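# Carry a glass vial to the window-side balance

## Task

Pick up the vial from the shelved bench by the door, carry it to the balance on the shelved bench by the window, set it upright on the balance pan and close every glass door of the balance. The task fails if the balance is tipped, shifted or its pan overloaded, if the vial reaches the floor, or if the vial breaks from a drop of more than a few centimetres or a hard knock. The parked cart, pedal bin and stool are movable. At the end the gripper must have released the vial and the robot must have backed away, upright and not leaning or fallen.

## Robot and tools

ROBOT. A Hello Robot Stretch 3: a two-wheeled differential base (0.33 m long, 0.34 m wide), a lift on a vertical mast, and one telescoping arm that sticks out to the robot's right side. There is a single arm, so every joint goal is one named number, not a list per arm. The gripper cannot move forward on its own; drive the base to do that. Turning on the spot pivots about the wheel midpoint, 0.05 m behind the front edge. With the arm in and the wrist folded, the swept circle has radius 0.28 m; an unfolded level wrist reaches past it. Occasionally a loose object gets nudged by an outside force.

FRAMES. Base frame: origin on the floor between the drive wheels, x ahead, y to the left, z up. hand_pose is reported in it, located where closed fingertips meet; with all wrist joints at 0 its x axis is up, y points back along the arm to the mast, z toward the rear. Odometry frame = base frame at scene start; heading is positive leftward, range -3.142 to 3.142.

execute_actions takes "actions", a list run in order (empty list = just report). Each action may hold "robot", "steps" (1 to 450 control steps, 30 per second, default 1) and "until". {"steps": n} alone waits. "robot" is one command, a list of up to 8 commands run one after another, or {"stop": true}, which brakes everything and clears the queue. A command may contain:
- "base": exactly one of {"translate_m": d}, a straight drive offset in metres from where the base is when that command begins (+ forward, magnitude at most 1; no sideways motion), or {"rotate_rad": d}, a turn offset in radians (+ = counter-clockwise/left, magnitude at most 3.2).
- "joints": absolute targets by name; unnamed joints keep their goals. lift_m 0 to 1.1 (arm height); arm_m 0 to 0.52 (extension); wrist_yaw_rad -1.345 to 4.42 (0 along the arm, positive swings toward the front, 3.0 folded over the base); wrist_pitch_rad -1.57 to 0.451 (negative tips fingertips down); wrist_roll_rad -2.911 to 2.911 (0 fingers side by side); gripper_m -0.089 to 0.179 (bigger is wider; real gap is about 0.007 smaller when nearly shut, 0.025 when wide, zero below 0.007); head_pan_rad -3.953 to 1.73 (0 ahead, + left, -1.57 looks along the arm); head_tilt_rad -1.53 to 0.419 (negative down).
- "contact_limits": {"arm_m": e}, effort percent 1 to 100 at which that arm motion halts; lower is gentler, too low stops instantly. Lasts until arm_m's next command.
In a list, {"pause_s": s} waits up to 15 s. Motions in one command start together. A new command overrides immediately; an unfinished older queue is dropped. Any out-of-range number rejects the whole call.
"until" ends the action early: {"robot": {"status": "ended"}} waits for all motion and the queue to finish; field conditions like {"lift_m": [">", 0.3]} or statuses with ["!=", "moving"] also work; "any" fires when any one motion ends. Don't use "=" on readings.

zoom_image: "camera" (head_camera, nav_camera or wrist_camera) and "region" [x0, y0, x1, y1] in pixels from the top-left, at most 504x504. Head and nav cameras follow head pan/tilt; the wrist camera rides on the gripper.

finished_scene: "scene" number; ends it irreversibly after the last command is held. Make sure everything has stopped first.

RESULTS. base_status shows progress (distance so far of the goal); joint_goals, joint_status, measured_speeds, refusals, queue and queue_left follow. Statuses: moving, done, off_target (resting away from goal, may still push), contact_stop (lift or arm hit something and went slack), time_out, stopped, not_commanded, torque_fault (wrist servo off about 10 s, limp). robot.on_its_own reports goals changed by the robot, slack or off joints, loaded motors, and tilt. refused:/dropped: lines name rejected goals (counting from 0). base_tilt gives lean in degrees; lidar_m gives 12 distances, 30-degree sectors counter-clockwise from straight ahead, 0.17 m above the floor, blind to glass. wrist_depth_mm and head_depth_mm are 7x7 depth grids. motor_effort is percent, with peak in brackets; noisy and offset.

SPEED. Fast driving (0.30 m/s, 1.9 rad/s) only when lift_m < 0.30, arm_m < 0.03 and wrist_yaw_rad > 2.54; otherwise 0.10 m/s and 0.63 rad/s.

GRIPPING. Close to a value below the vial's width; release by opening at least 0.02 beyond where the pads made contact. Readings and "done" don't prove a hold; check the cameras. Over-squeezing triggers a stall guard that weakens grip.

CAUTIONS. Fold or unfold the wrist only with lift_m 0.32 to 0.95, wrist_pitch_rad -0.4, roll near 0; once folded the lift may go down to 0.25. Yaw below -0.4 needs pitch -0.5 or lower. Pushing something rigid with the gripper higher than about 0.45 m, pushing again after a contact_stop, raising the contact limit, driving while gripping something fixed, or snagging furniture (especially reversing) can tip the robot; if it leans, reverse the last move in small steps, free the gripper, and lower the lift to about 0.2 if still tipped. Lower the vial gently onto the pan, never drop it, don't bump the balance, close doors with light contact limits, then open, withdraw and drive away before finishing.

Each tool is called after "Emit:" as a command line: name --argument value for each argument, lists and objects as JSON in quotes; but a table of rows of numbers goes row by row, as --pt "numbers of a row", without its own name.

## Session

Emit:
execute_actions --actions '[]'

Scene clock: 0.00 s.
robot.base_odometry: x=+0.000 y=+0.000 heading=+0.000 (m, m, rad; robot's odometry frame)
robot.turned_by_wheels: +0.000 (rad since the last result)
robot.turned_by_imu: +0.000 (rad since the last result)
robot.base_tilt: forward=+0.3 right=-2.2 (deg)
robot.lidar_m: 1.82 1.76 2.46 1.68 1.67 1.88 1.73 1.59 1.91 1.03 1.03 1.18
robot.head_depth_mm: 2124 2699 2707 2727 2751 2765 2261 / 2151 2610 2639 2656 2671 2729 2221 / 2132 2508 2557 2547 2594 1804 2044 / 2134 2475 2466 2473 2474 2443 2222 / 2132 2375 2382 2397 2346 2379 2235 / 2166 2330 2315 2351 2300 2369 2203 / 2163 2259 2243 2286 2233 2305 2194
robot.base_status: not_commanded
robot.joint_positions: lift_m=+0.468 arm_m=+0.002 wrist_yaw_rad=+3.086 wrist_pitch_rad=-0.516 wrist_roll_rad=-0.017 gripper_m=+0.037 head_pan_rad=-0.001 head_tilt_rad=-0.022
robot.joint_goals: lift_m=+0.468 arm_m=+0.002 wrist_yaw_rad=+3.086 wrist_pitch_rad=-0.516 wrist_roll_rad=-0.017 gripper_m=+0.037 head_pan_rad=-0.001 head_tilt_rad=-0.022
robot.joint_status: lift_m=not_commanded arm_m=not_commanded wrist_yaw_rad=not_commanded wrist_pitch_rad=not_commanded wrist_roll_rad=not_commanded gripper_m=not_commanded head_pan_rad=not_commanded head_tilt_rad=not_commanded
robot.measured_speeds: translate_m=+0.000 rotate_rad=+0.000 lift_m=+0.000 arm_m=+0.000 wrist_yaw_rad=+0.000 wrist_pitch_rad=+0.000 wrist_roll_rad=+0.000 head_pan_rad=+0.000 head_tilt_rad=+0.000
robot: refusals=0 queue=idle queue_left=0
robot.motor_effort: left_wheel=+0 right_wheel=+0 lift_m=+40 arm_m=+0 wrist_yaw_rad=+1 wrist_pitch_rad=+4 wrist_roll_rad=+0 gripper_m=+0 head_pan_rad=+1 head_tilt_rad=+2 (%)
robot.hand_pose: x=-0.0094 y=+0.0633 z=+0.4598 quat_wxyz=(+0.198, +0.682, +0.163, +0.684) (m; robot's base frame)
robot.wrist_depth_mm: - - - - - - - / - - - - - - - / - - - - - - - / 898 864 869 872 866 875 843 / 737 746 722 730 734 725 732 / 640 618 629 626 611 626 623 / 561 560 - - 551 555 554
pictures: head_camera (sideways: a quarter turn clockwise sets it upright), nav_camera (sideways: a quarter turn counterclockwise sets it upright), wrist_camera
Images, in order (width x height): head_camera 896x504, nav_camera 672x504, wrist_camera 644x364.

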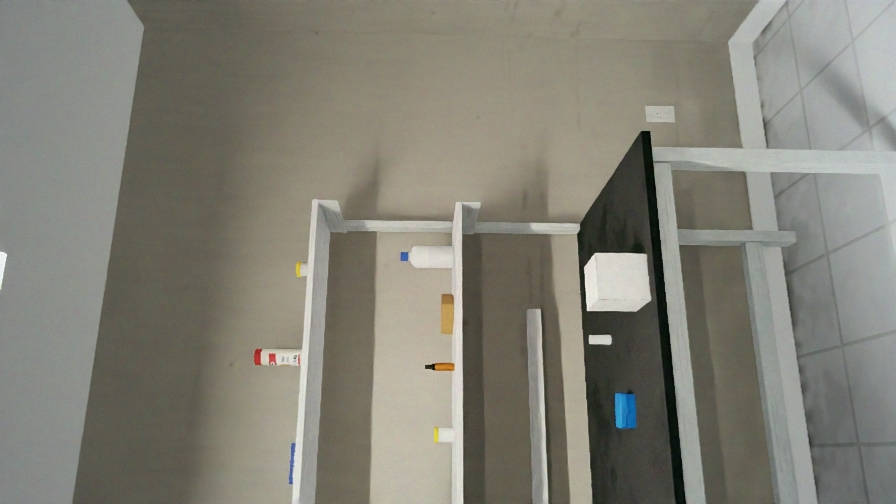

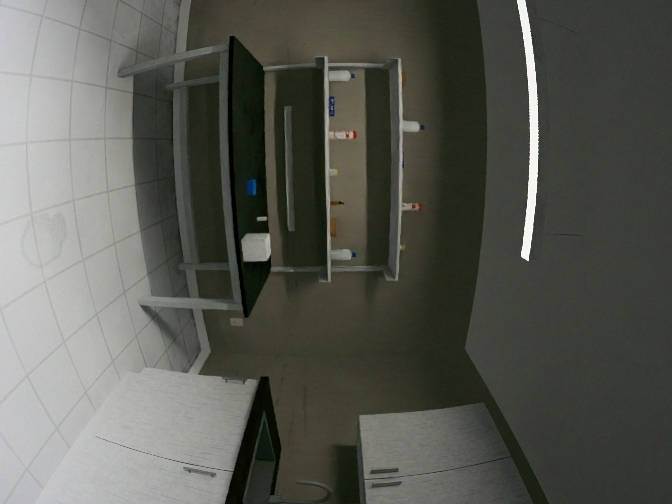

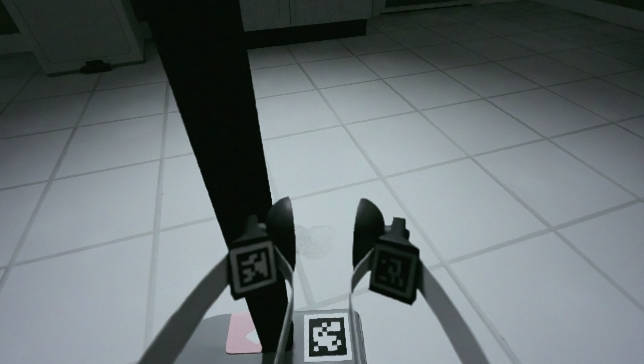

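Emit:
execute_actions --actions '[{"robot":{"joints":{"head_pan_rad":1.5,"head_tilt_rad":-0.3}},"steps":99,"until":{"robot":{"status":"ended"}}}]'

Emit:
execute_actions --actions '[{"robot":{"joints":{"head_pan_rad":-1.7}},"steps":199,"until":{"robot":{"status":"ended"}}}]'

Emit:
execute_actions --actions '[{"robot":{"joints":{"head_pan_rad":-3.1}},"steps":99,"until":{"robot":{"status":"ended"}}}]'

Scene clock: 3.33 s.
robot.base_odometry: x=+0.000 y=+0.000 heading=+0.000 (m, m, rad; robot's odometry frame)
robot.turned_by_wheels: +0.000 (rad since the last result)
robot.turned_by_imu: -0.001 (rad since the last result)
robot.base_tilt: forward=+0.4 right=-2.1 (deg)
robot.lidar_m: 1.82 1.76 2.45 1.68 1.67 1.88 1.73 1.59 1.91 1.03 1.03 1.18
robot.head_depth_mm: 2206 2331 2512 2699 2769 2014 1566 / 2129 2265 2405 2568 2663 1990 1576 / 1620 2123 2250 2431 2509 1981 1573 / 1560 1646 1746 1845 1977 1987 1560 / 1500 1581 1664 1763 1883 1967 1559 / 1444 1535 1618 1701 1797 1894 1551 / 1403 1479 1555 1648 1737 1830 1561
robot.base_status: not_commanded
robot.joint_positions: lift_m=+0.468 arm_m=+0.002 wrist_yaw_rad=+3.086 wrist_pitch_rad=-0.516 wrist_roll_rad=-0.017 gripper_m=+0.037 head_pan_rad=+1.493 head_tilt_rad=-0.296
robot.joint_goals: lift_m=+0.468 arm_m=+0.002 wrist_yaw_rad=+3.086 wrist_pitch_rad=-0.516 wrist_roll_rad=-0.017 gripper_m=+0.037 head_pan_rad=+1.500 head_tilt_rad=-0.300
robot.joint_status: lift_m=not_commanded arm_m=not_commanded wrist_yaw_rad=not_commanded wrist_pitch_rad=not_commanded wrist_roll_rad=not_commanded gripper_m=not_commanded head_pan_rad=done head_tilt_rad=done
robot.measured_speeds: translate_m=+0.000 rotate_rad=+0.000 lift_m=+0.000 arm_m=+0.000 wrist_yaw_rad=+0.000 wrist_pitch_rad=+0.000 wrist_roll_rad=+0.000 head_pan_rad=+0.000 head_tilt_rad=+0.000
robot: refusals=0 queue=done queue_left=0
robot.motor_effort: left_wheel=+0(0) right_wheel=+0(0) lift_m=+40(39) arm_m=+0(0) wrist_yaw_rad=-1(0) wrist_pitch_rad=+4(4) wrist_roll_rad=+0(0) gripper_m=+0(0) head_pan_rad=+3(41) head_tilt_rad=-2(23) (%)
robot.hand_pose: x=-0.0094 y=+0.0633 z=+0.4598 quat_wxyz=(+0.198, +0.682, +0.163, +0.684) (m; robot's base frame)
robot.wrist_depth_mm: - - - - - - - / - - - - - - - / - - - - - - - / 874 858 875 855 836 845 853 / 727 734 722 727 727 709 710 / 622 641 649 634 609 617 623 / 548 559 - - 554 560 554
pictures: head_camera (sideways: a quarter turn clockwise sets it upright), nav_camera (sideways: a quarter turn counterclockwise sets it upright), wrist_camera
Images, in order (width x height): head_camera 896x504, nav_camera 672x504, wrist_camera 644x364.

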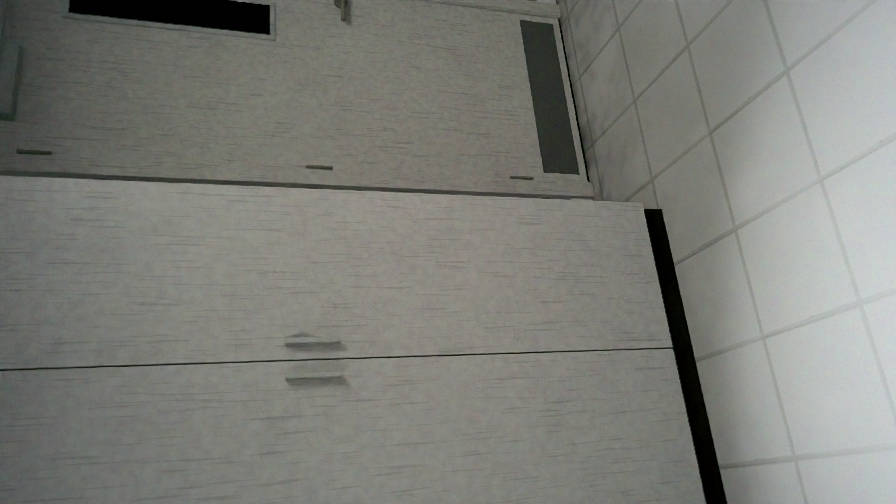

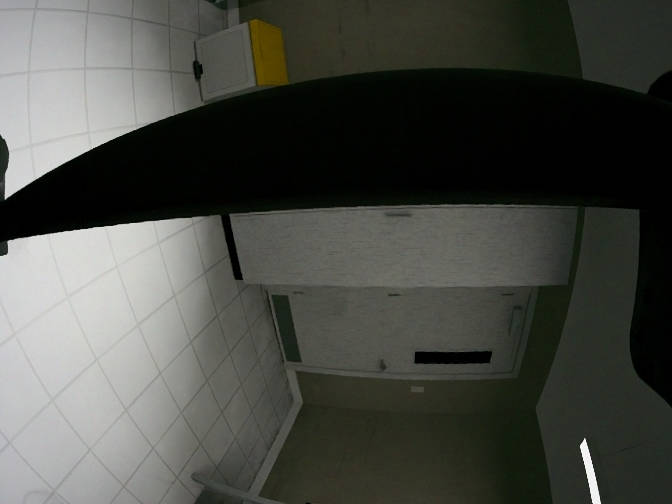

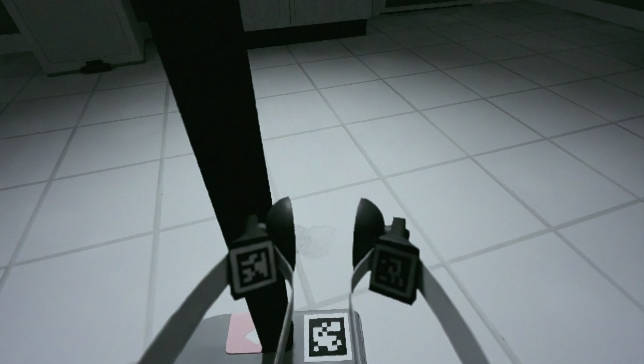

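Scene clock: 5.23 s.
robot.base_odometry: x=+0.000 y=+0.000 heading=+0.000 (m, m, rad; robot's odometry frame)
robot.turned_by_wheels: +0.000 (rad since the last result)
robot.turned_by_imu: +0.000 (rad since the last result)
robot.base_tilt: forward=+0.3 right=-2.2 (deg)
robot.lidar_m: 1.83 1.76 2.46 1.67 1.67 1.88 1.72 1.60 1.91 1.03 1.03 1.18
robot.head_depth_mm: 1752 1838 1976 2131 2310 2007 1562 / 1680 1783 1896 2043 2177 2004 1583 / 1610 1692 1807 1926 2047 1974 1566 / 1544 1626 1726 1791 1925 1862 1473 / 1184 1274 1624 1171 1154 1226 1319 / 1140 1276 1283 1124 1097 1173 1239 / 1099 1359 1462 1098 1047 1111 1192
robot.base_status: not_commanded
robot.joint_positions: lift_m=+0.468 arm_m=+0.002 wrist_yaw_rad=+3.086 wrist_pitch_rad=-0.516 wrist_roll_rad=-0.017 gripper_m=+0.037 head_pan_rad=-1.693 head_tilt_rad=-0.296
robot.joint_goals: lift_m=+0.468 arm_m=+0.002 wrist_yaw_rad=+3.086 wrist_pitch_rad=-0.516 wrist_roll_rad=-0.017 gripper_m=+0.037 head_pan_rad=-1.700 head_tilt_rad=-0.300
robot.joint_status: lift_m=not_commanded arm_m=not_commanded wrist_yaw_rad=not_commanded wrist_pitch_rad=not_commanded wrist_roll_rad=not_commanded gripper_m=not_commanded head_pan_rad=done head_tilt_rad=done
robot.measured_speeds: translate_m=+0.000 rotate_rad=+0.000 lift_m=+0.000 arm_m=+0.000 wrist_yaw_rad=+0.000 wrist_pitch_rad=+0.000 wrist_roll_rad=+0.000 head_pan_rad=+0.000 head_tilt_rad=+0.000
robot: refusals=0 queue=done queue_left=0
robot.motor_effort: left_wheel=+0(1) right_wheel=+0(0) lift_m=+40(39) arm_m=+0(0) wrist_yaw_rad=+0(0) wrist_pitch_rad=+4(4) wrist_roll_rad=+0(0) gripper_m=+1(0) head_pan_rad=-3(42) head_tilt_rad=-2(2) (%)
robot.hand_pose: x=-0.0094 y=+0.0633 z=+0.4598 quat_wxyz=(+0.198, +0.682, +0.163, +0.684) (m; robot's base frame)
robot.wrist_depth_mm: - - - - - - - / - - - - - - - / - - - - - - - / 875 838 838 886 868 860 845 / 722 740 745 737 739 725 727 / 634 635 631 640 598 625 619 / 559 563 - - 544 563 560
pictures: head_camera (sideways: a quarter turn clockwise sets it upright), nav_camera (sideways: a quarter turn counterclockwise sets it upright), wrist_camera
Images, in order (width x height): head_camera 896x504, nav_camera 672x504, wrist_camera 644x364.

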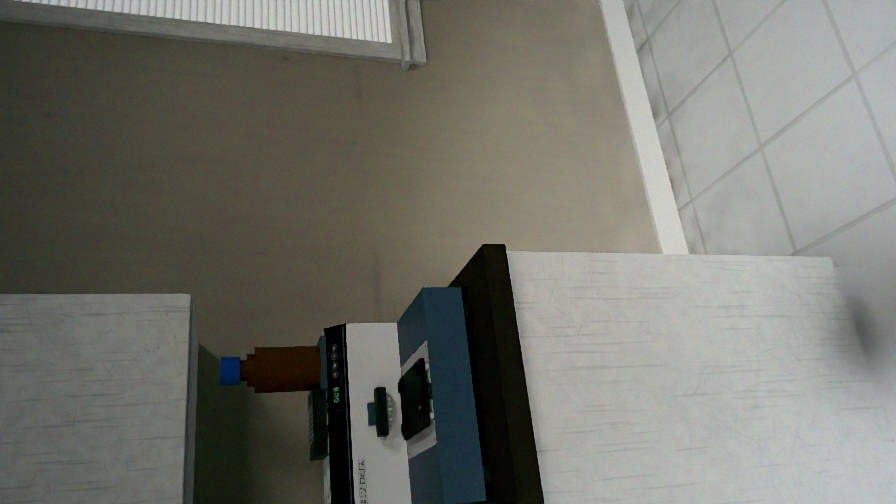

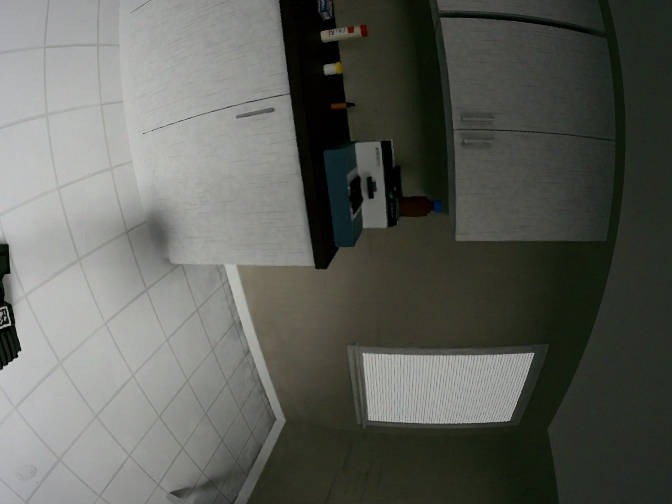

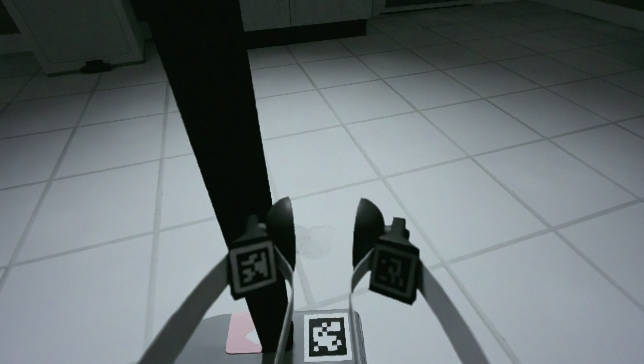

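Scene clock: 6.47 s.
robot.base_odometry: x=+0.000 y=+0.000 heading=+0.000 (m, m, rad; robot's odometry frame)
robot.turned_by_wheels: +0.000 (rad since the last result)
robot.turned_by_imu: +0.000 (rad since the last result)
robot.base_tilt: forward=+0.1 right=-2.1 (deg)
robot.lidar_m: 1.82 1.75 2.46 1.68 1.67 1.88 1.73 1.60 1.92 1.03 1.03 1.18
robot.head_depth_mm: 2266 2390 2527 2685 2520 2013 1563 / 2181 2276 2436 2520 2599 1991 1569 / 2162 2265 2361 2564 2565 2009 1571 / 2098 2175 2305 2469 2489 2008 1573 / 2058 2138 2249 1977 2477 1982 1559 / 2015 2111 2200 2374 2470 2002 1565 / 1985 2043 2143 1697 2383 1973 1560
robot.base_status: not_commanded
robot.joint_positions: lift_m=+0.468 arm_m=+0.002 wrist_yaw_rad=+3.086 wrist_pitch_rad=-0.516 wrist_roll_rad=-0.017 gripper_m=+0.037 head_pan_rad=-3.093 head_tilt_rad=-0.296
robot.joint_goals: lift_m=+0.468 arm_m=+0.002 wrist_yaw_rad=+3.086 wrist_pitch_rad=-0.516 wrist_roll_rad=-0.017 gripper_m=+0.037 head_pan_rad=-3.100 head_tilt_rad=-0.300
robot.joint_status: lift_m=not_commanded arm_m=not_commanded wrist_yaw_rad=not_commanded wrist_pitch_rad=not_commanded wrist_roll_rad=not_commanded gripper_m=not_commanded head_pan_rad=done head_tilt_rad=done
robot.measured_speeds: translate_m=+0.000 rotate_rad=+0.000 lift_m=+0.000 arm_m=+0.000 wrist_yaw_rad=+0.000 wrist_pitch_rad=+0.000 wrist_roll_rad=+0.000 head_pan_rad=+0.000 head_tilt_rad=+0.000
robot: refusals=0 queue=done queue_left=0
robot.motor_effort: left_wheel=+0(0) right_wheel=+0(0) lift_m=+39(39) arm_m=+0(0) wrist_yaw_rad=+0(0) wrist_pitch_rad=+4(4) wrist_roll_rad=+0(0) gripper_m=+0(0) head_pan_rad=-2(39) head_tilt_rad=-2(1) (%)
robot.hand_pose: x=-0.0094 y=+0.0633 z=+0.4598 quat_wxyz=(+0.198, +0.682, +0.163, +0.684) (m; robot's base frame)
robot.wrist_depth_mm: - - - - - - - / - - - - - - - / - - - - - - - / 850 864 876 863 847 859 868 / 746 737 705 736 733 709 735 / 647 633 622 628 613 620 614 / 565 561 - - 554 551 552
pictures: head_camera (sideways: a quarter turn clockwise sets it upright), nav_camera (sideways: a quarter turn counterclockwise sets it upright), wrist_camera
Images, in order (width x height): head_camera 896x504, nav_camera 672x504, wrist_camera 644x364.

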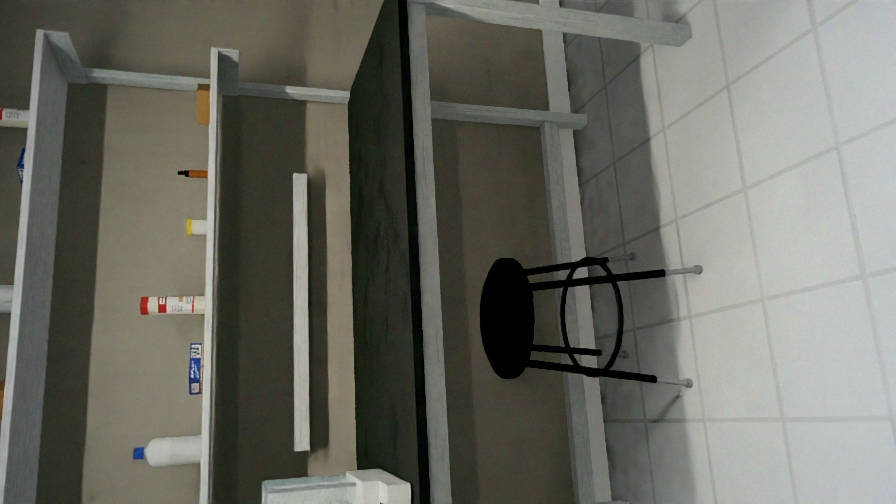

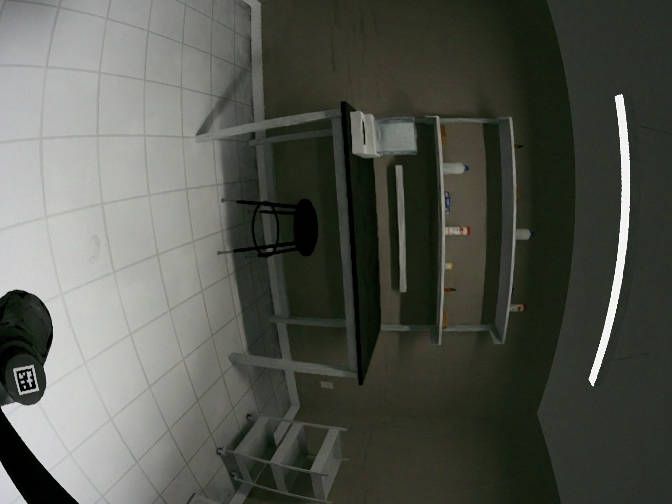

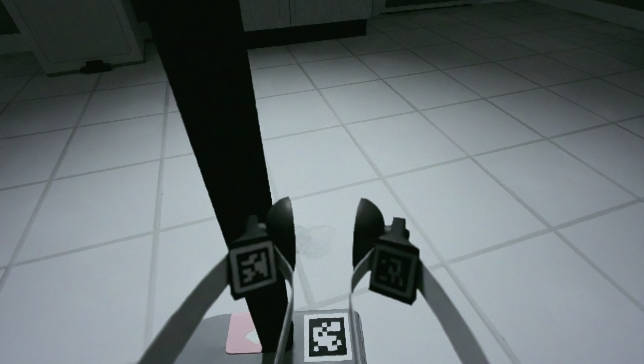

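Emit:
execute_actions --actions '[{"robot":[{"joints":{"lift_m":0.28,"wrist_pitch_rad":-0.4,"head_pan_rad":-1.6,"head_tilt_rad":-0.6},"base":{"rotate_rad":0.09}},{"base":{"translate_m":1}},{"base":{"translate_m":0.3}},{"base":{"rotate_rad":1.76}},{"joints":{"lift_m":0.92}},{"joints":{"wrist_yaw_rad":0,"gripper_m":0.12}},{"joints":{"wrist_pitch_rad":0}}],"steps":450},{"steps":450,"until":{"robot":{"status":"ended"}}}]'

Scene clock: 31.07 s.
robot.base_odometry: x=+1.295 y=+0.117 heading=+1.850 (m, m, rad; robot's odometry frame)
robot.turned_by_wheels: +1.850 (rad since the last result)
robot.turned_by_imu: +1.836 (rad since the last result)
robot.base_tilt: forward=+0.3 right=-2.1 (deg)
robot.lidar_m: 1.97 1.98 2.68 2.83 1.13 0.81 0.78 0.65 1.09 1.04 1.07 0.95
robot.head_depth_mm: 957 1101 1196 938 561 - - / 811 1090 1178 979 579 - - / 943 1072 1166 936 786 - - / 875 1064 1162 942 797 - - / 937 1054 1154 972 731 607 1232 / 929 1057 1155 930 721 606 1224 / 809 1041 1146 929 732 603 1228
robot.base_status: done (rotate_rad +1.7599 of +1.7600)
robot.joint_positions: lift_m=+0.920 arm_m=+0.002 wrist_yaw_rad=+0.003 wrist_pitch_rad=-0.024 wrist_roll_rad=-0.017 gripper_m=+0.120 head_pan_rad=-1.607 head_tilt_rad=-0.593
robot.joint_goals: lift_m=+0.920 arm_m=+0.002 wrist_yaw_rad=+0.000 wrist_pitch_rad=+0.000 wrist_roll_rad=-0.017 gripper_m=+0.120 head_pan_rad=-1.600 head_tilt_rad=-0.600
robot.joint_status: lift_m=done arm_m=not_commanded wrist_yaw_rad=done wrist_pitch_rad=done wrist_roll_rad=not_commanded gripper_m=done head_pan_rad=done head_tilt_rad=done
robot.measured_speeds: translate_m=+0.000 rotate_rad=+0.000 lift_m=+0.000 arm_m=+0.000 wrist_yaw_rad=+0.000 wrist_pitch_rad=+0.000 wrist_roll_rad=+0.000 head_pan_rad=+0.000 head_tilt_rad=+0.000
robot: refusals=0 queue=done queue_left=0
robot.motor_effort: left_wheel=-2(8) right_wheel=+2(11) lift_m=+51(52) arm_m=+0(1) wrist_yaw_rad=-2(0) wrist_pitch_rad=+7(8) wrist_roll_rad=+0(0) gripper_m=+0(80) head_pan_rad=+4(41) head_tilt_rad=-3(28) (%)
robot.hand_pose: x=-0.0207 y=-0.4030 z=+1.0282 quat_wxyz=(+0.713, +0.010, -0.701, -0.008) (m; robot's base frame)
robot.wrist_depth_mm: 627 610 595 818 815 641 818 / 859 865 869 875 857 867 858 / 871 900 886 902 903 886 874 / 894 945 887 950 951 918 898 / 805 833 786 820 812 946 966 / 568 581 566 579 579 618 610 / 449 435 410 448 430 269 448
pictures: head_camera (sideways: a quarter turn clockwise sets it upright), nav_camera (sideways: a quarter turn counterclockwise sets it upright), wrist_camera
Images, in order (width x height): head_camera 896x504, nav_camera 672x504, wrist_camera 644x364.

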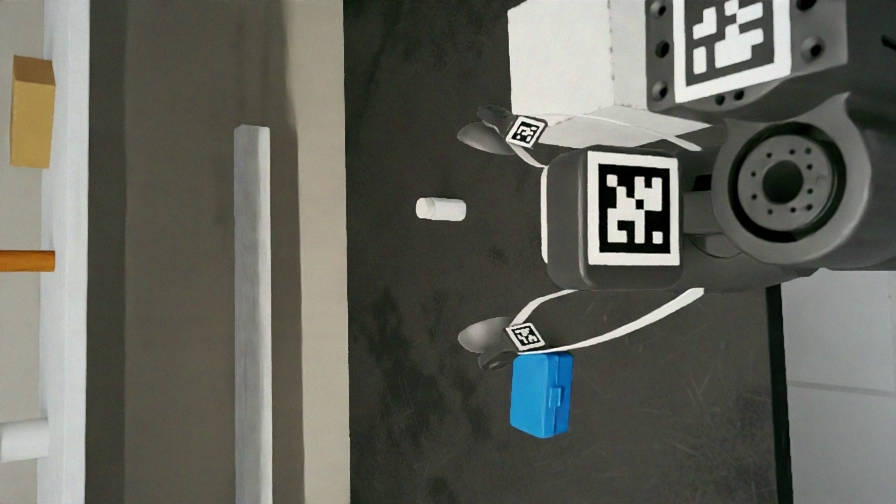

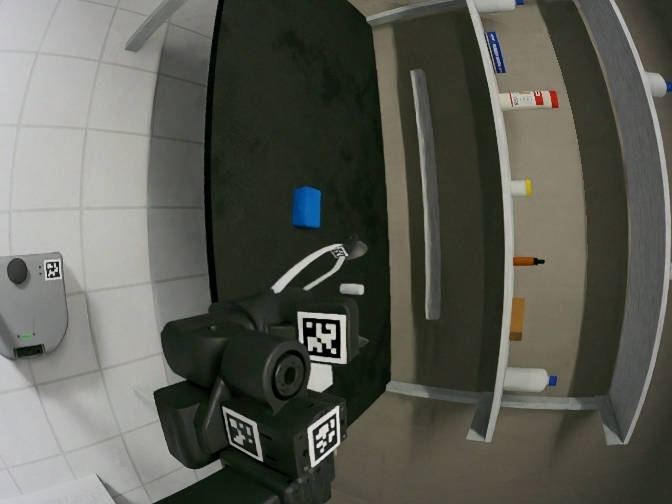

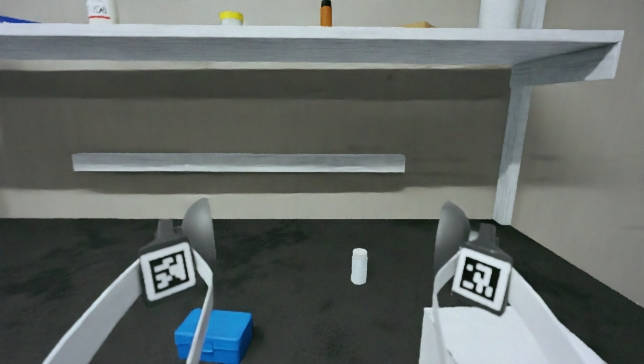

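Emit:
execute_actions --actions '[{"robot":[{"base":{"translate_m":0.08},"joints":{"arm_m":0.27,"wrist_pitch_rad":-0.3,"gripper_m":0.1}},{"base":{"rotate_rad":-0.185},"joints":{"lift_m":0.81}}],"steps":450,"until":{"robot":{"status":"ended"}}}]'

Scene clock: 36.87 s.
robot.base_odometry: x=+1.273 y=+0.194 heading=+1.665 (m, m, rad; robot's odometry frame)
robot.turned_by_wheels: -0.185 (rad since the last result)
robot.turned_by_imu: -0.187 (rad since the last result)
robot.base_tilt: forward=+0.2 right=-2.0 (deg)
robot.lidar_m: 0.88 1.89 2.20 2.83 1.58 0.97 0.86 0.72 0.71 1.04 1.04 0.89
robot.head_depth_mm: 991 1167 1258 945 599 - - / 1017 1171 1248 983 - 625 1259 / 829 1130 1216 1012 - 624 1258 / 848 1099 1199 1013 - 606 1263 / 851 1061 1166 935 734 606 1226 / 924 1040 1155 924 713 605 1199 / 910 1018 1131 929 711 603 1179
robot.base_status: done (rotate_rad -0.1849 of -0.1850)
robot.joint_positions: lift_m=+0.810 arm_m=+0.270 wrist_yaw_rad=+0.001 wrist_pitch_rad=-0.313 wrist_roll_rad=-0.017 gripper_m=+0.100 head_pan_rad=-1.607 head_tilt_rad=-0.593
robot.joint_goals: lift_m=+0.810 arm_m=+0.270 wrist_yaw_rad=+0.000 wrist_pitch_rad=-0.300 wrist_roll_rad=-0.017 gripper_m=+0.100 head_pan_rad=-1.600 head_tilt_rad=-0.600
robot.joint_status: lift_m=done arm_m=done wrist_yaw_rad=done wrist_pitch_rad=done wrist_roll_rad=not_commanded gripper_m=done head_pan_rad=done head_tilt_rad=done
robot.measured_speeds: translate_m=+0.000 rotate_rad=+0.000 lift_m=+0.000 arm_m=+0.000 wrist_yaw_rad=+0.000 wrist_pitch_rad=+0.000 wrist_roll_rad=+0.000 head_pan_rad=+0.000 head_tilt_rad=+0.000
robot: refusals=0 queue=done queue_left=0
robot.motor_effort: left_wheel=+1(5) right_wheel=-2(7) lift_m=+28(53) arm_m=+3(1) wrist_yaw_rad=-1(2) wrist_pitch_rad=+4(7) wrist_roll_rad=+0(0) gripper_m=+0(72) head_pan_rad=+3(3) head_tilt_rad=-4(4) (%)
robot.hand_pose: x=-0.0212 y=-0.6510 z=+0.8473 quat_wxyz=(+0.705, +0.112, -0.692, -0.109) (m; robot's base frame)
robot.wrist_depth_mm: 455 473 573 580 613 636 692 / 550 570 607 640 671 699 776 / 513 518 506 512 507 511 803 / 364 365 369 324 363 364 363 / 284 285 283 281 285 283 284 / 233 232 225 232 234 240 230 / 197 197 198 197 198 197 196
pictures: head_camera (sideways: a quarter turn clockwise sets it upright), nav_camera (sideways: a quarter turn counterclockwise sets it upright), wrist_camera
Images, in order (width x height): head_camera 896x504, nav_camera 672x504, wrist_camera 644x364.

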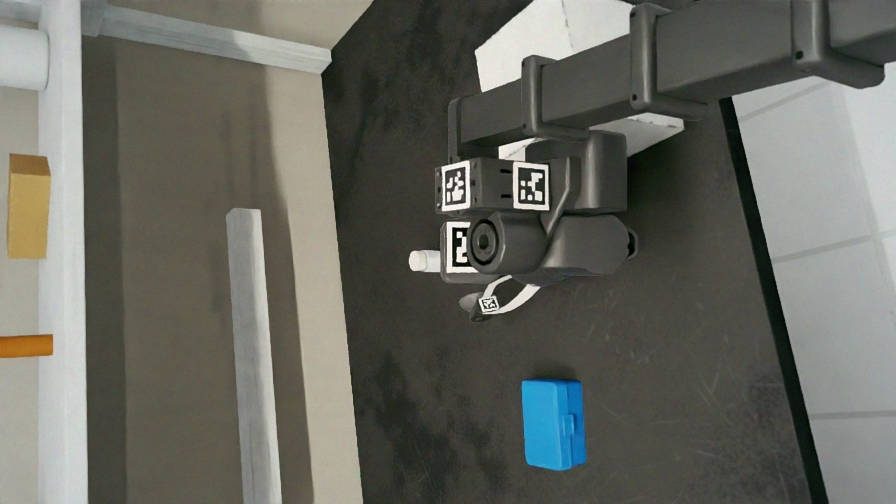

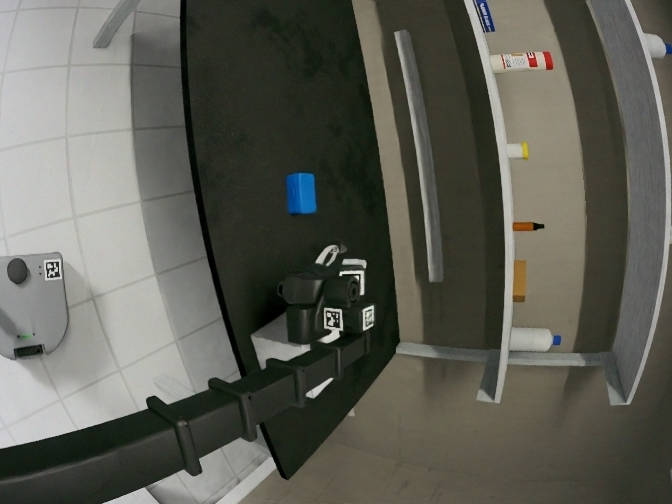

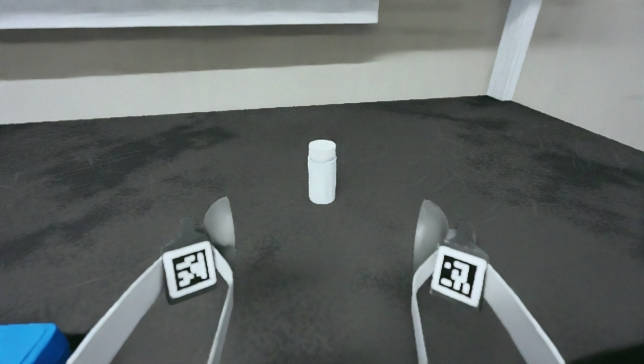

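Emit:
execute_actions --actions '[{"robot":{"joints":{"lift_m":0.775,"arm_m":0.415}},"steps":450,"until":{"robot":{"status":"ended"}}}]'

Scene clock: 40.23 s.
robot.base_odometry: x=+1.273 y=+0.194 heading=+1.665 (m, m, rad; robot's odometry frame)
robot.turned_by_wheels: +0.000 (rad since the last result)
robot.turned_by_imu: -0.001 (rad since the last result)
robot.base_tilt: forward=+0.4 right=-2.1 (deg)
robot.lidar_m: 0.88 1.90 2.21 2.83 1.58 0.97 0.86 0.72 0.71 1.04 1.04 0.89
robot.head_depth_mm: 986 1169 1256 947 596 644 - / 1011 1162 1249 985 - 619 1249 / 831 1127 1217 - 695 624 1261 / 848 1096 1193 - 736 608 1257 / 848 1066 1170 932 734 606 1231 / 925 1044 1157 928 712 605 1201 / 909 1016 1128 928 710 603 1181
robot.base_status: done (rotate_rad -0.1849 of -0.1850)
robot.joint_positions: lift_m=+0.775 arm_m=+0.415 wrist_yaw_rad=+0.001 wrist_pitch_rad=-0.313 wrist_roll_rad=-0.017 gripper_m=+0.100 head_pan_rad=-1.607 head_tilt_rad=-0.593
robot.joint_goals: lift_m=+0.775 arm_m=+0.415 wrist_yaw_rad=+0.000 wrist_pitch_rad=-0.300 wrist_roll_rad=-0.017 gripper_m=+0.100 head_pan_rad=-1.600 head_tilt_rad=-0.600
robot.joint_status: lift_m=done arm_m=done wrist_yaw_rad=done wrist_pitch_rad=done wrist_roll_rad=not_commanded gripper_m=done head_pan_rad=done head_tilt_rad=done
robot.measured_speeds: translate_m=+0.000 rotate_rad=+0.000 lift_m=+0.000 arm_m=+0.000 wrist_yaw_rad=+0.000 wrist_pitch_rad=+0.000 wrist_roll_rad=+0.000 head_pan_rad=+0.000 head_tilt_rad=+0.000
robot: refusals=0 queue=done queue_left=0
robot.motor_effort: left_wheel=+1(1) right_wheel=-2(2) lift_m=+27(26) arm_m=+3(2) wrist_yaw_rad=-1(2) wrist_pitch_rad=+4(4) wrist_roll_rad=+0(0) gripper_m=+0(0) head_pan_rad=+4(3) head_tilt_rad=-4(4) (%)
robot.hand_pose: x=-0.0212 y=-0.7960 z=+0.8122 quat_wxyz=(+0.705, +0.112, -0.692, -0.109) (m; robot's base frame)
robot.wrist_depth_mm: 406 426 445 475 491 514 539 / 436 451 472 505 527 545 603 / 408 407 410 405 411 405 411 / 294 296 296 294 295 294 294 / 231 228 230 175 230 230 230 / 189 189 181 181 188 196 187 / 160 159 159 159 159 159 159
pictures: head_camera (sideways: a quarter turn clockwise sets it upright), nav_camera (sideways: a quarter turn counterclockwise sets it upright), wrist_camera
Images, in order (width x height): head_camera 896x504, nav_camera 672x504, wrist_camera 644x364.

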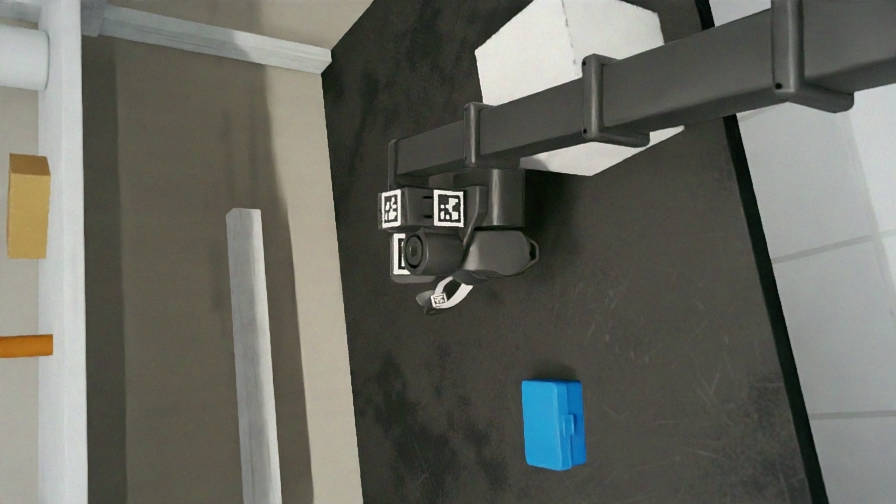

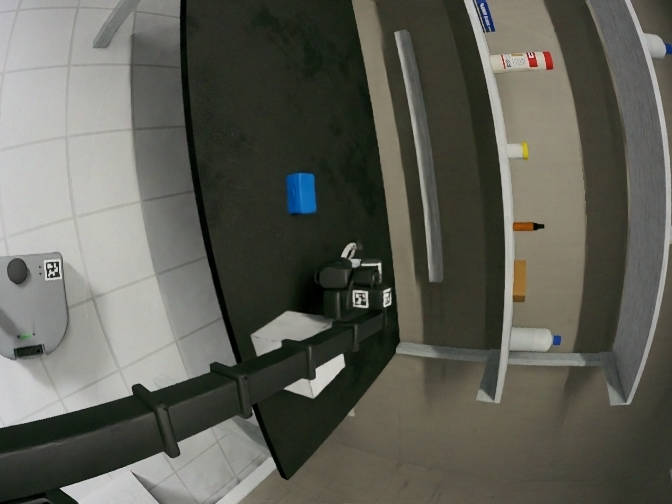

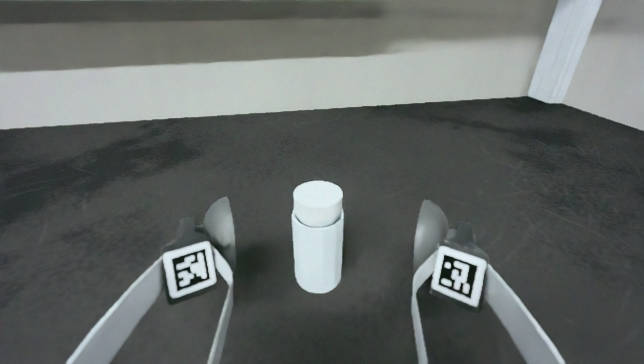

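Emit:
execute_actions --actions '[{"robot":[{"base":{"translate_m":0.004},"joints":{"lift_m":0.762,"arm_m":0.432}},{"joints":{"gripper_m":0.0}},{"joints":{"lift_m":0.785}}],"steps":450,"until":{"robot":{"status":"ended"}}}]'

Scene clock: 44.13 s.
robot.base_odometry: x=+1.272 y=+0.198 heading=+1.665 (m, m, rad; robot's odometry frame)
robot.turned_by_wheels: +0.000 (rad since the last result)
robot.turned_by_imu: -0.001 (rad since the last result)
robot.base_tilt: forward=+0.3 right=-2.1 (deg)
robot.lidar_m: 0.88 1.89 2.21 2.83 1.58 0.97 0.87 0.72 0.71 1.03 1.04 0.88
robot.head_depth_mm: 1000 1168 1258 942 598 641 - / 1015 1167 1246 977 - 626 1237 / 829 1130 1224 - 698 625 1257 / 849 1094 1210 - 737 606 1250 / 845 1066 1172 935 733 608 1226 / 923 1038 1146 926 709 605 1201 / 906 1023 1127 925 710 603 1177
robot.base_status: done (translate_m +0.0040 of +0.0040)
robot.joint_positions: lift_m=+0.785 arm_m=+0.432 wrist_yaw_rad=+0.001 wrist_pitch_rad=-0.314 wrist_roll_rad=-0.017 gripper_m=+0.001 head_pan_rad=-1.607 head_tilt_rad=-0.593
robot.joint_goals: lift_m=+0.785 arm_m=+0.432 wrist_yaw_rad=+0.000 wrist_pitch_rad=-0.300 wrist_roll_rad=-0.017 gripper_m=+0.000 head_pan_rad=-1.600 head_tilt_rad=-0.600
robot.joint_status: lift_m=done arm_m=done wrist_yaw_rad=done wrist_pitch_rad=done wrist_roll_rad=not_commanded gripper_m=done head_pan_rad=done head_tilt_rad=done
robot.measured_speeds: translate_m=+0.000 rotate_rad=+0.000 lift_m=+0.000 arm_m=+0.000 wrist_yaw_rad=+0.000 wrist_pitch_rad=+0.000 wrist_roll_rad=+0.000 head_pan_rad=+0.000 head_tilt_rad=+0.000
robot: refusals=0 queue=done queue_left=0
robot.motor_effort: left_wheel=+1(4) right_wheel=-2(4) lift_m=+51(53) arm_m=+3(3) wrist_yaw_rad=-2(1) wrist_pitch_rad=+5(4) wrist_roll_rad=+0(0) gripper_m=-10(85) head_pan_rad=+4(3) head_tilt_rad=-4(3) (%)
robot.hand_pose: x=-0.0212 y=-0.8129 z=+0.8212 quat_wxyz=(+0.705, +0.112, -0.692, -0.110) (m; robot's base frame)
robot.wrist_depth_mm: 388 407 426 450 471 495 495 / 419 444 454 486 515 540 573 / 436 444 431 435 433 428 432 / 309 311 309 313 310 312 311 / 244 242 244 140 242 243 242 / 200 200 191 161 193 199 199 / 169 169 168 169 169 169 168
pictures: head_camera (sideways: a quarter turn clockwise sets it upright), nav_camera (sideways: a quarter turn counterclockwise sets it upright), wrist_camera
Images, in order (width x height): head_camera 896x504, nav_camera 672x504, wrist_camera 644x364.

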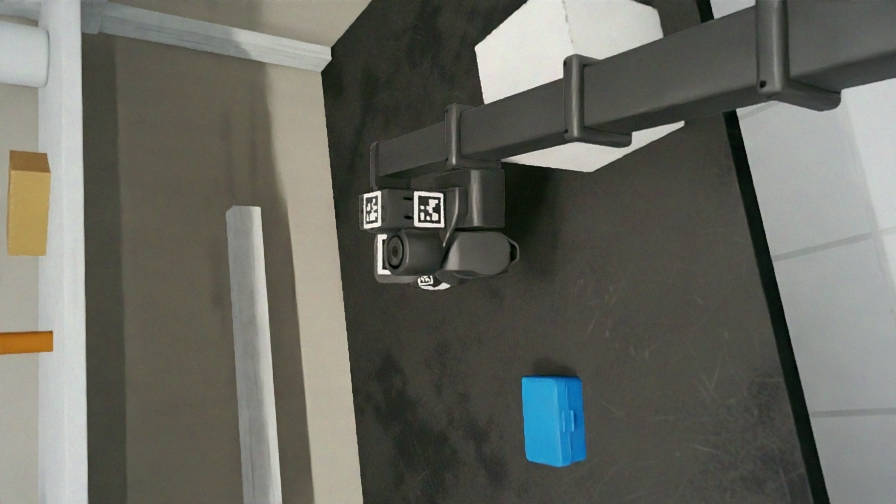

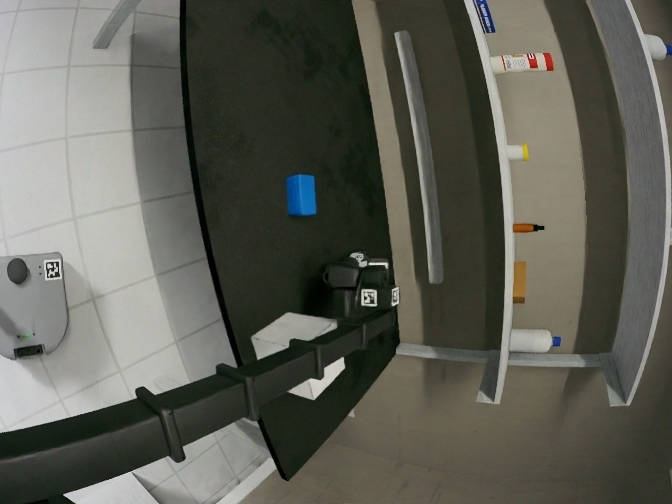

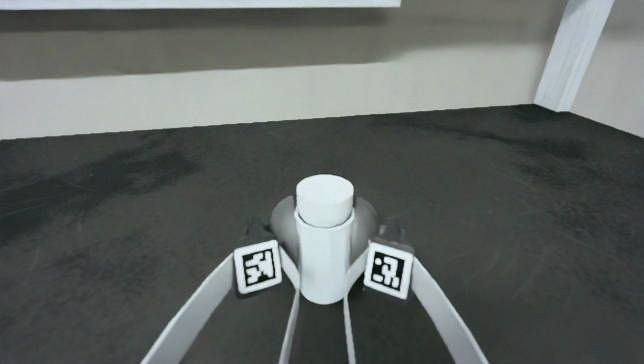

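Emit:
execute_actions --actions '[{"robot":[{"joints":{"lift_m":0.9,"gripper_m":-0.025}},{"joints":{"arm_m":0.0,"head_pan_rad":-1.05}},{"base":{"rotate_rad":1.66}},{"base":{"translate_m":1}},{"base":{"translate_m":1}},{"base":{"translate_m":0.42}},{"base":{"rotate_rad":1.71}}],"steps":450},{"steps":450},{"steps":450,"until":{"robot":{"status":"ended"}}}]'

Scene clock: 86.00 s.
robot.base_odometry: x=-1.107 y=-0.243 heading=-1.248 (m, m, rad; robot's odometry frame)
robot.turned_by_wheels: +3.370 (rad since the last result)
robot.turned_by_imu: +3.362 (rad since the last result)
robot.base_tilt: forward=+0.3 right=-2.1 (deg)
robot.lidar_m: 1.76 1.34 1.66 2.80 2.18 1.60 1.43 1.03 0.62 0.68 0.64 0.64
robot.head_depth_mm: 1025 1114 927 675 531 1424 1233 / 1035 774 800 674 561 1493 1235 / 739 764 693 657 581 1479 1259 / 1152 1257 681 611 1639 1480 1262 / 1241 1387 704 622 1738 1472 1230 / 1333 1485 1599 662 826 1011 1200 / 1411 1578 1811 2011 1776 1467 1257
robot.base_status: done (rotate_rad +1.7099 of +1.7100)
robot.joint_positions: lift_m=+0.900 arm_m=+0.003 wrist_yaw_rad=+0.001 wrist_pitch_rad=-0.315 wrist_roll_rad=-0.017 gripper_m=-0.024 head_pan_rad=-1.057 head_tilt_rad=-0.593
robot.joint_goals: lift_m=+0.900 arm_m=+0.000 wrist_yaw_rad=+0.000 wrist_pitch_rad=-0.300 wrist_roll_rad=-0.017 gripper_m=-0.025 head_pan_rad=-1.050 head_tilt_rad=-0.600
robot.joint_status: lift_m=done arm_m=done wrist_yaw_rad=done wrist_pitch_rad=done wrist_roll_rad=not_commanded gripper_m=done head_pan_rad=done head_tilt_rad=done
robot.measured_speeds: translate_m=+0.000 rotate_rad=+0.000 lift_m=+0.000 arm_m=+0.000 wrist_yaw_rad=+0.000 wrist_pitch_rad=+0.000 wrist_roll_rad=+0.000 head_pan_rad=+0.000 head_tilt_rad=+0.000
robot: refusals=0 queue=done queue_left=0
robot.motor_effort: left_wheel=-2(6) right_wheel=+2(8) lift_m=+51(53) arm_m=-3(4) wrist_yaw_rad=-2(2) wrist_pitch_rad=+5(4) wrist_roll_rad=+0(0) gripper_m=-19(90) head_pan_rad=+3(31) head_tilt_rad=-4(4) (%)
robot.hand_pose: x=-0.0212 y=-0.3840 z=+0.9361 quat_wxyz=(+0.705, +0.112, -0.692, -0.110) (m; robot's base frame)
robot.wrist_depth_mm: 353 458 853 836 841 814 840 / 324 444 575 552 557 554 567 / 316 337 337 338 342 340 341 / 245 243 244 242 245 243 243 / 218 214 211 140 208 208 208 / - - - 160 569 - - / - - - - 822 - -
pictures: head_camera (sideways: a quarter turn clockwise sets it upright), nav_camera (sideways: a quarter turn counterclockwise sets it upright), wrist_camera
Images, in order (width x height): head_camera 896x504, nav_camera 672x504, wrist_camera 644x364.

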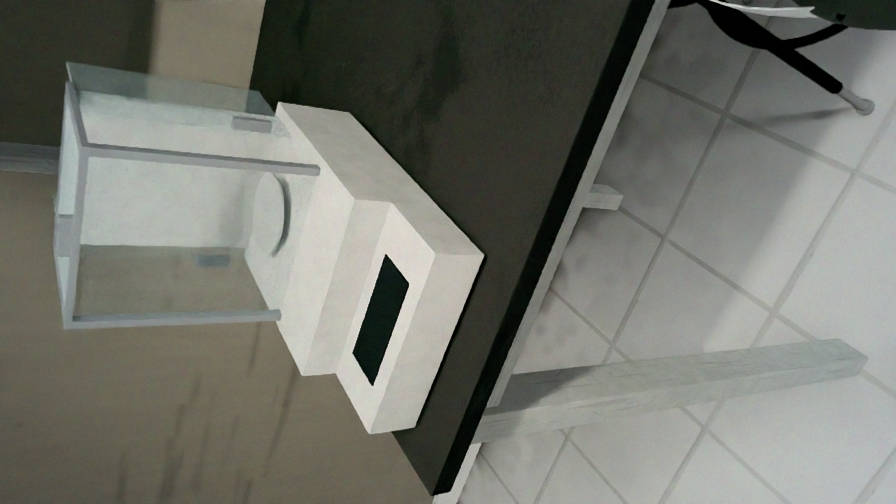

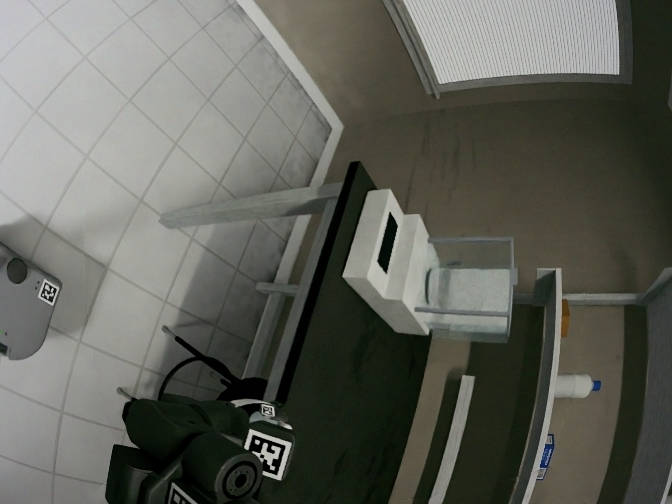

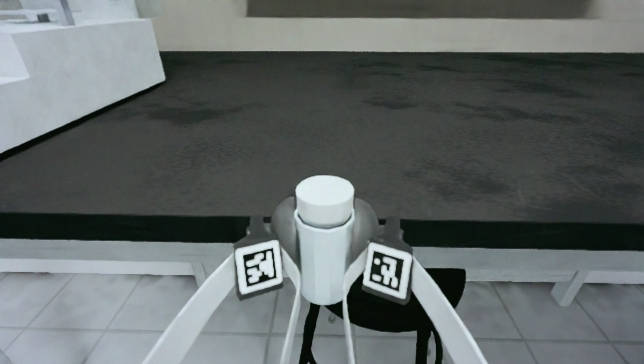

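Emit:
execute_actions --actions '[{"robot":[{"joints":{"lift_m":1.06}},{"base":{"rotate_rad":0.5},"joints":{"wrist_yaw_rad":1.57}},{"base":{"translate_m":-0.33}},{"base":{"rotate_rad":-0.5}},{"base":{"translate_m":0.2},"joints":{"arm_m":0.4,"head_pan_rad":-0.9,"head_tilt_rad":-0.35}}],"steps":450},{"steps":450,"until":{"robot":{"status":"ended"}}}]'

Scene clock: 105.13 s.
robot.base_odometry: x=-1.286 y=-0.208 heading=-1.248 (m, m, rad; robot's odometry frame)
robot.turned_by_wheels: +0.000 (rad since the last result)
robot.turned_by_imu: -0.005 (rad since the last result)
robot.base_tilt: forward=+0.2 right=-2.2 (deg)
robot.lidar_m: 1.85 1.50 1.78 2.94 2.05 1.54 1.35 0.89 0.44 0.54 0.54 0.61
robot.head_depth_mm: 936 986 1049 1066 735 555 445 / 966 1042 1112 1088 735 552 445 / 1066 965 682 712 669 551 444 / 1142 1220 738 721 604 550 443 / 1239 1330 1402 807 576 531 454 / 1344 1446 1568 1642 608 519 1390 / 1475 1591 1718 1918 611 566 739
robot.base_status: done (translate_m +0.2000 of +0.2000)
robot.joint_positions: lift_m=+1.060 arm_m=+0.400 wrist_yaw_rad=+1.568 wrist_pitch_rad=-0.315 wrist_roll_rad=-0.017 gripper_m=-0.024 head_pan_rad=-0.907 head_tilt_rad=-0.359
robot.joint_goals: lift_m=+1.060 arm_m=+0.400 wrist_yaw_rad=+1.570 wrist_pitch_rad=-0.300 wrist_roll_rad=-0.017 gripper_m=-0.025 head_pan_rad=-0.900 head_tilt_rad=-0.350
robot.joint_status: lift_m=done arm_m=done wrist_yaw_rad=done wrist_pitch_rad=done wrist_roll_rad=not_commanded gripper_m=done head_pan_rad=done head_tilt_rad=done
robot.measured_speeds: translate_m=+0.000 rotate_rad=+0.000 lift_m=+0.000 arm_m=+0.000 wrist_yaw_rad=+0.000 wrist_pitch_rad=+0.000 wrist_roll_rad=+0.000 head_pan_rad=+0.000 head_tilt_rad=+0.000
robot: refusals=0 queue=done queue_left=0
robot.motor_effort: left_wheel=+1(6) right_wheel=-2(6) lift_m=+51(52) arm_m=+3(6) wrist_yaw_rad=+2(5) wrist_pitch_rad=+5(5) wrist_roll_rad=+0(0) gripper_m=-18(19) head_pan_rad=+3(18) head_tilt_rad=+5(26) (%)
robot.hand_pose: x=+0.2148 y=-0.5454 z=+1.0960 quat_wxyz=(+0.577, +0.568, -0.411, +0.419) (m; robot's base frame)
robot.wrist_depth_mm: - - - - - 881 592 / - - - - - 873 586 / - - - - - 875 505 / - - 365 339 490 551 535 / - 358 328 140 430 433 425 / - 357 343 160 343 349 351 / 307 299 298 298 297 295 298
pictures: head_camera (sideways: a quarter turn clockwise sets it upright), nav_camera (sideways: a quarter turn counterclockwise sets it upright), wrist_camera
Images, in order (width x height): head_camera 896x504, nav_camera 672x504, wrist_camera 644x364.

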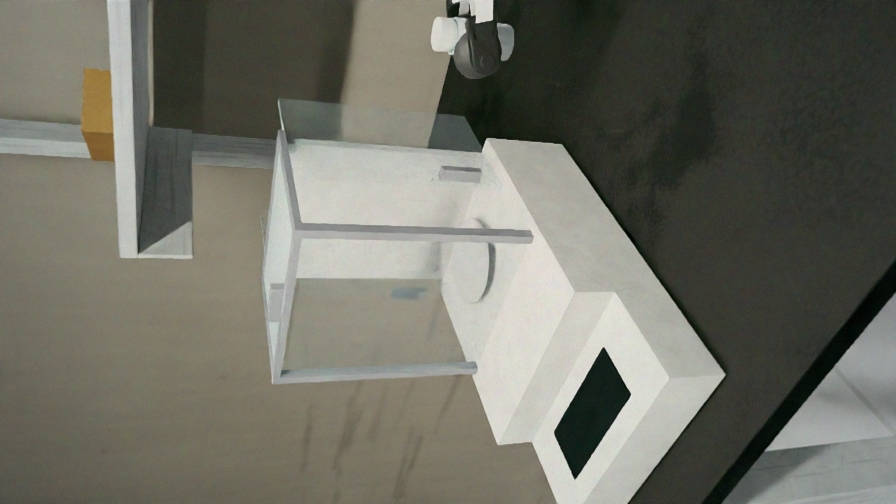

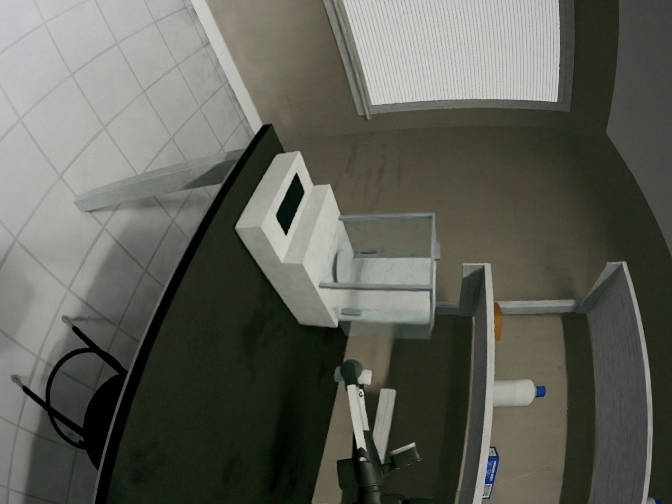

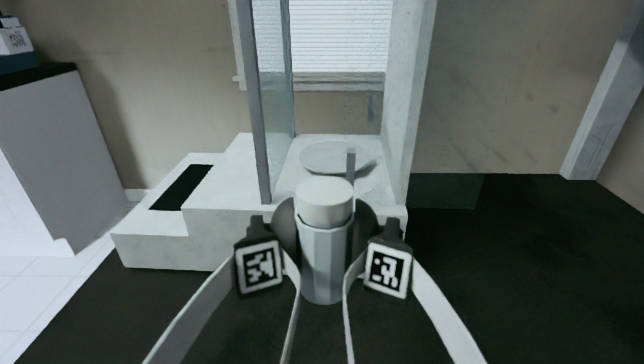

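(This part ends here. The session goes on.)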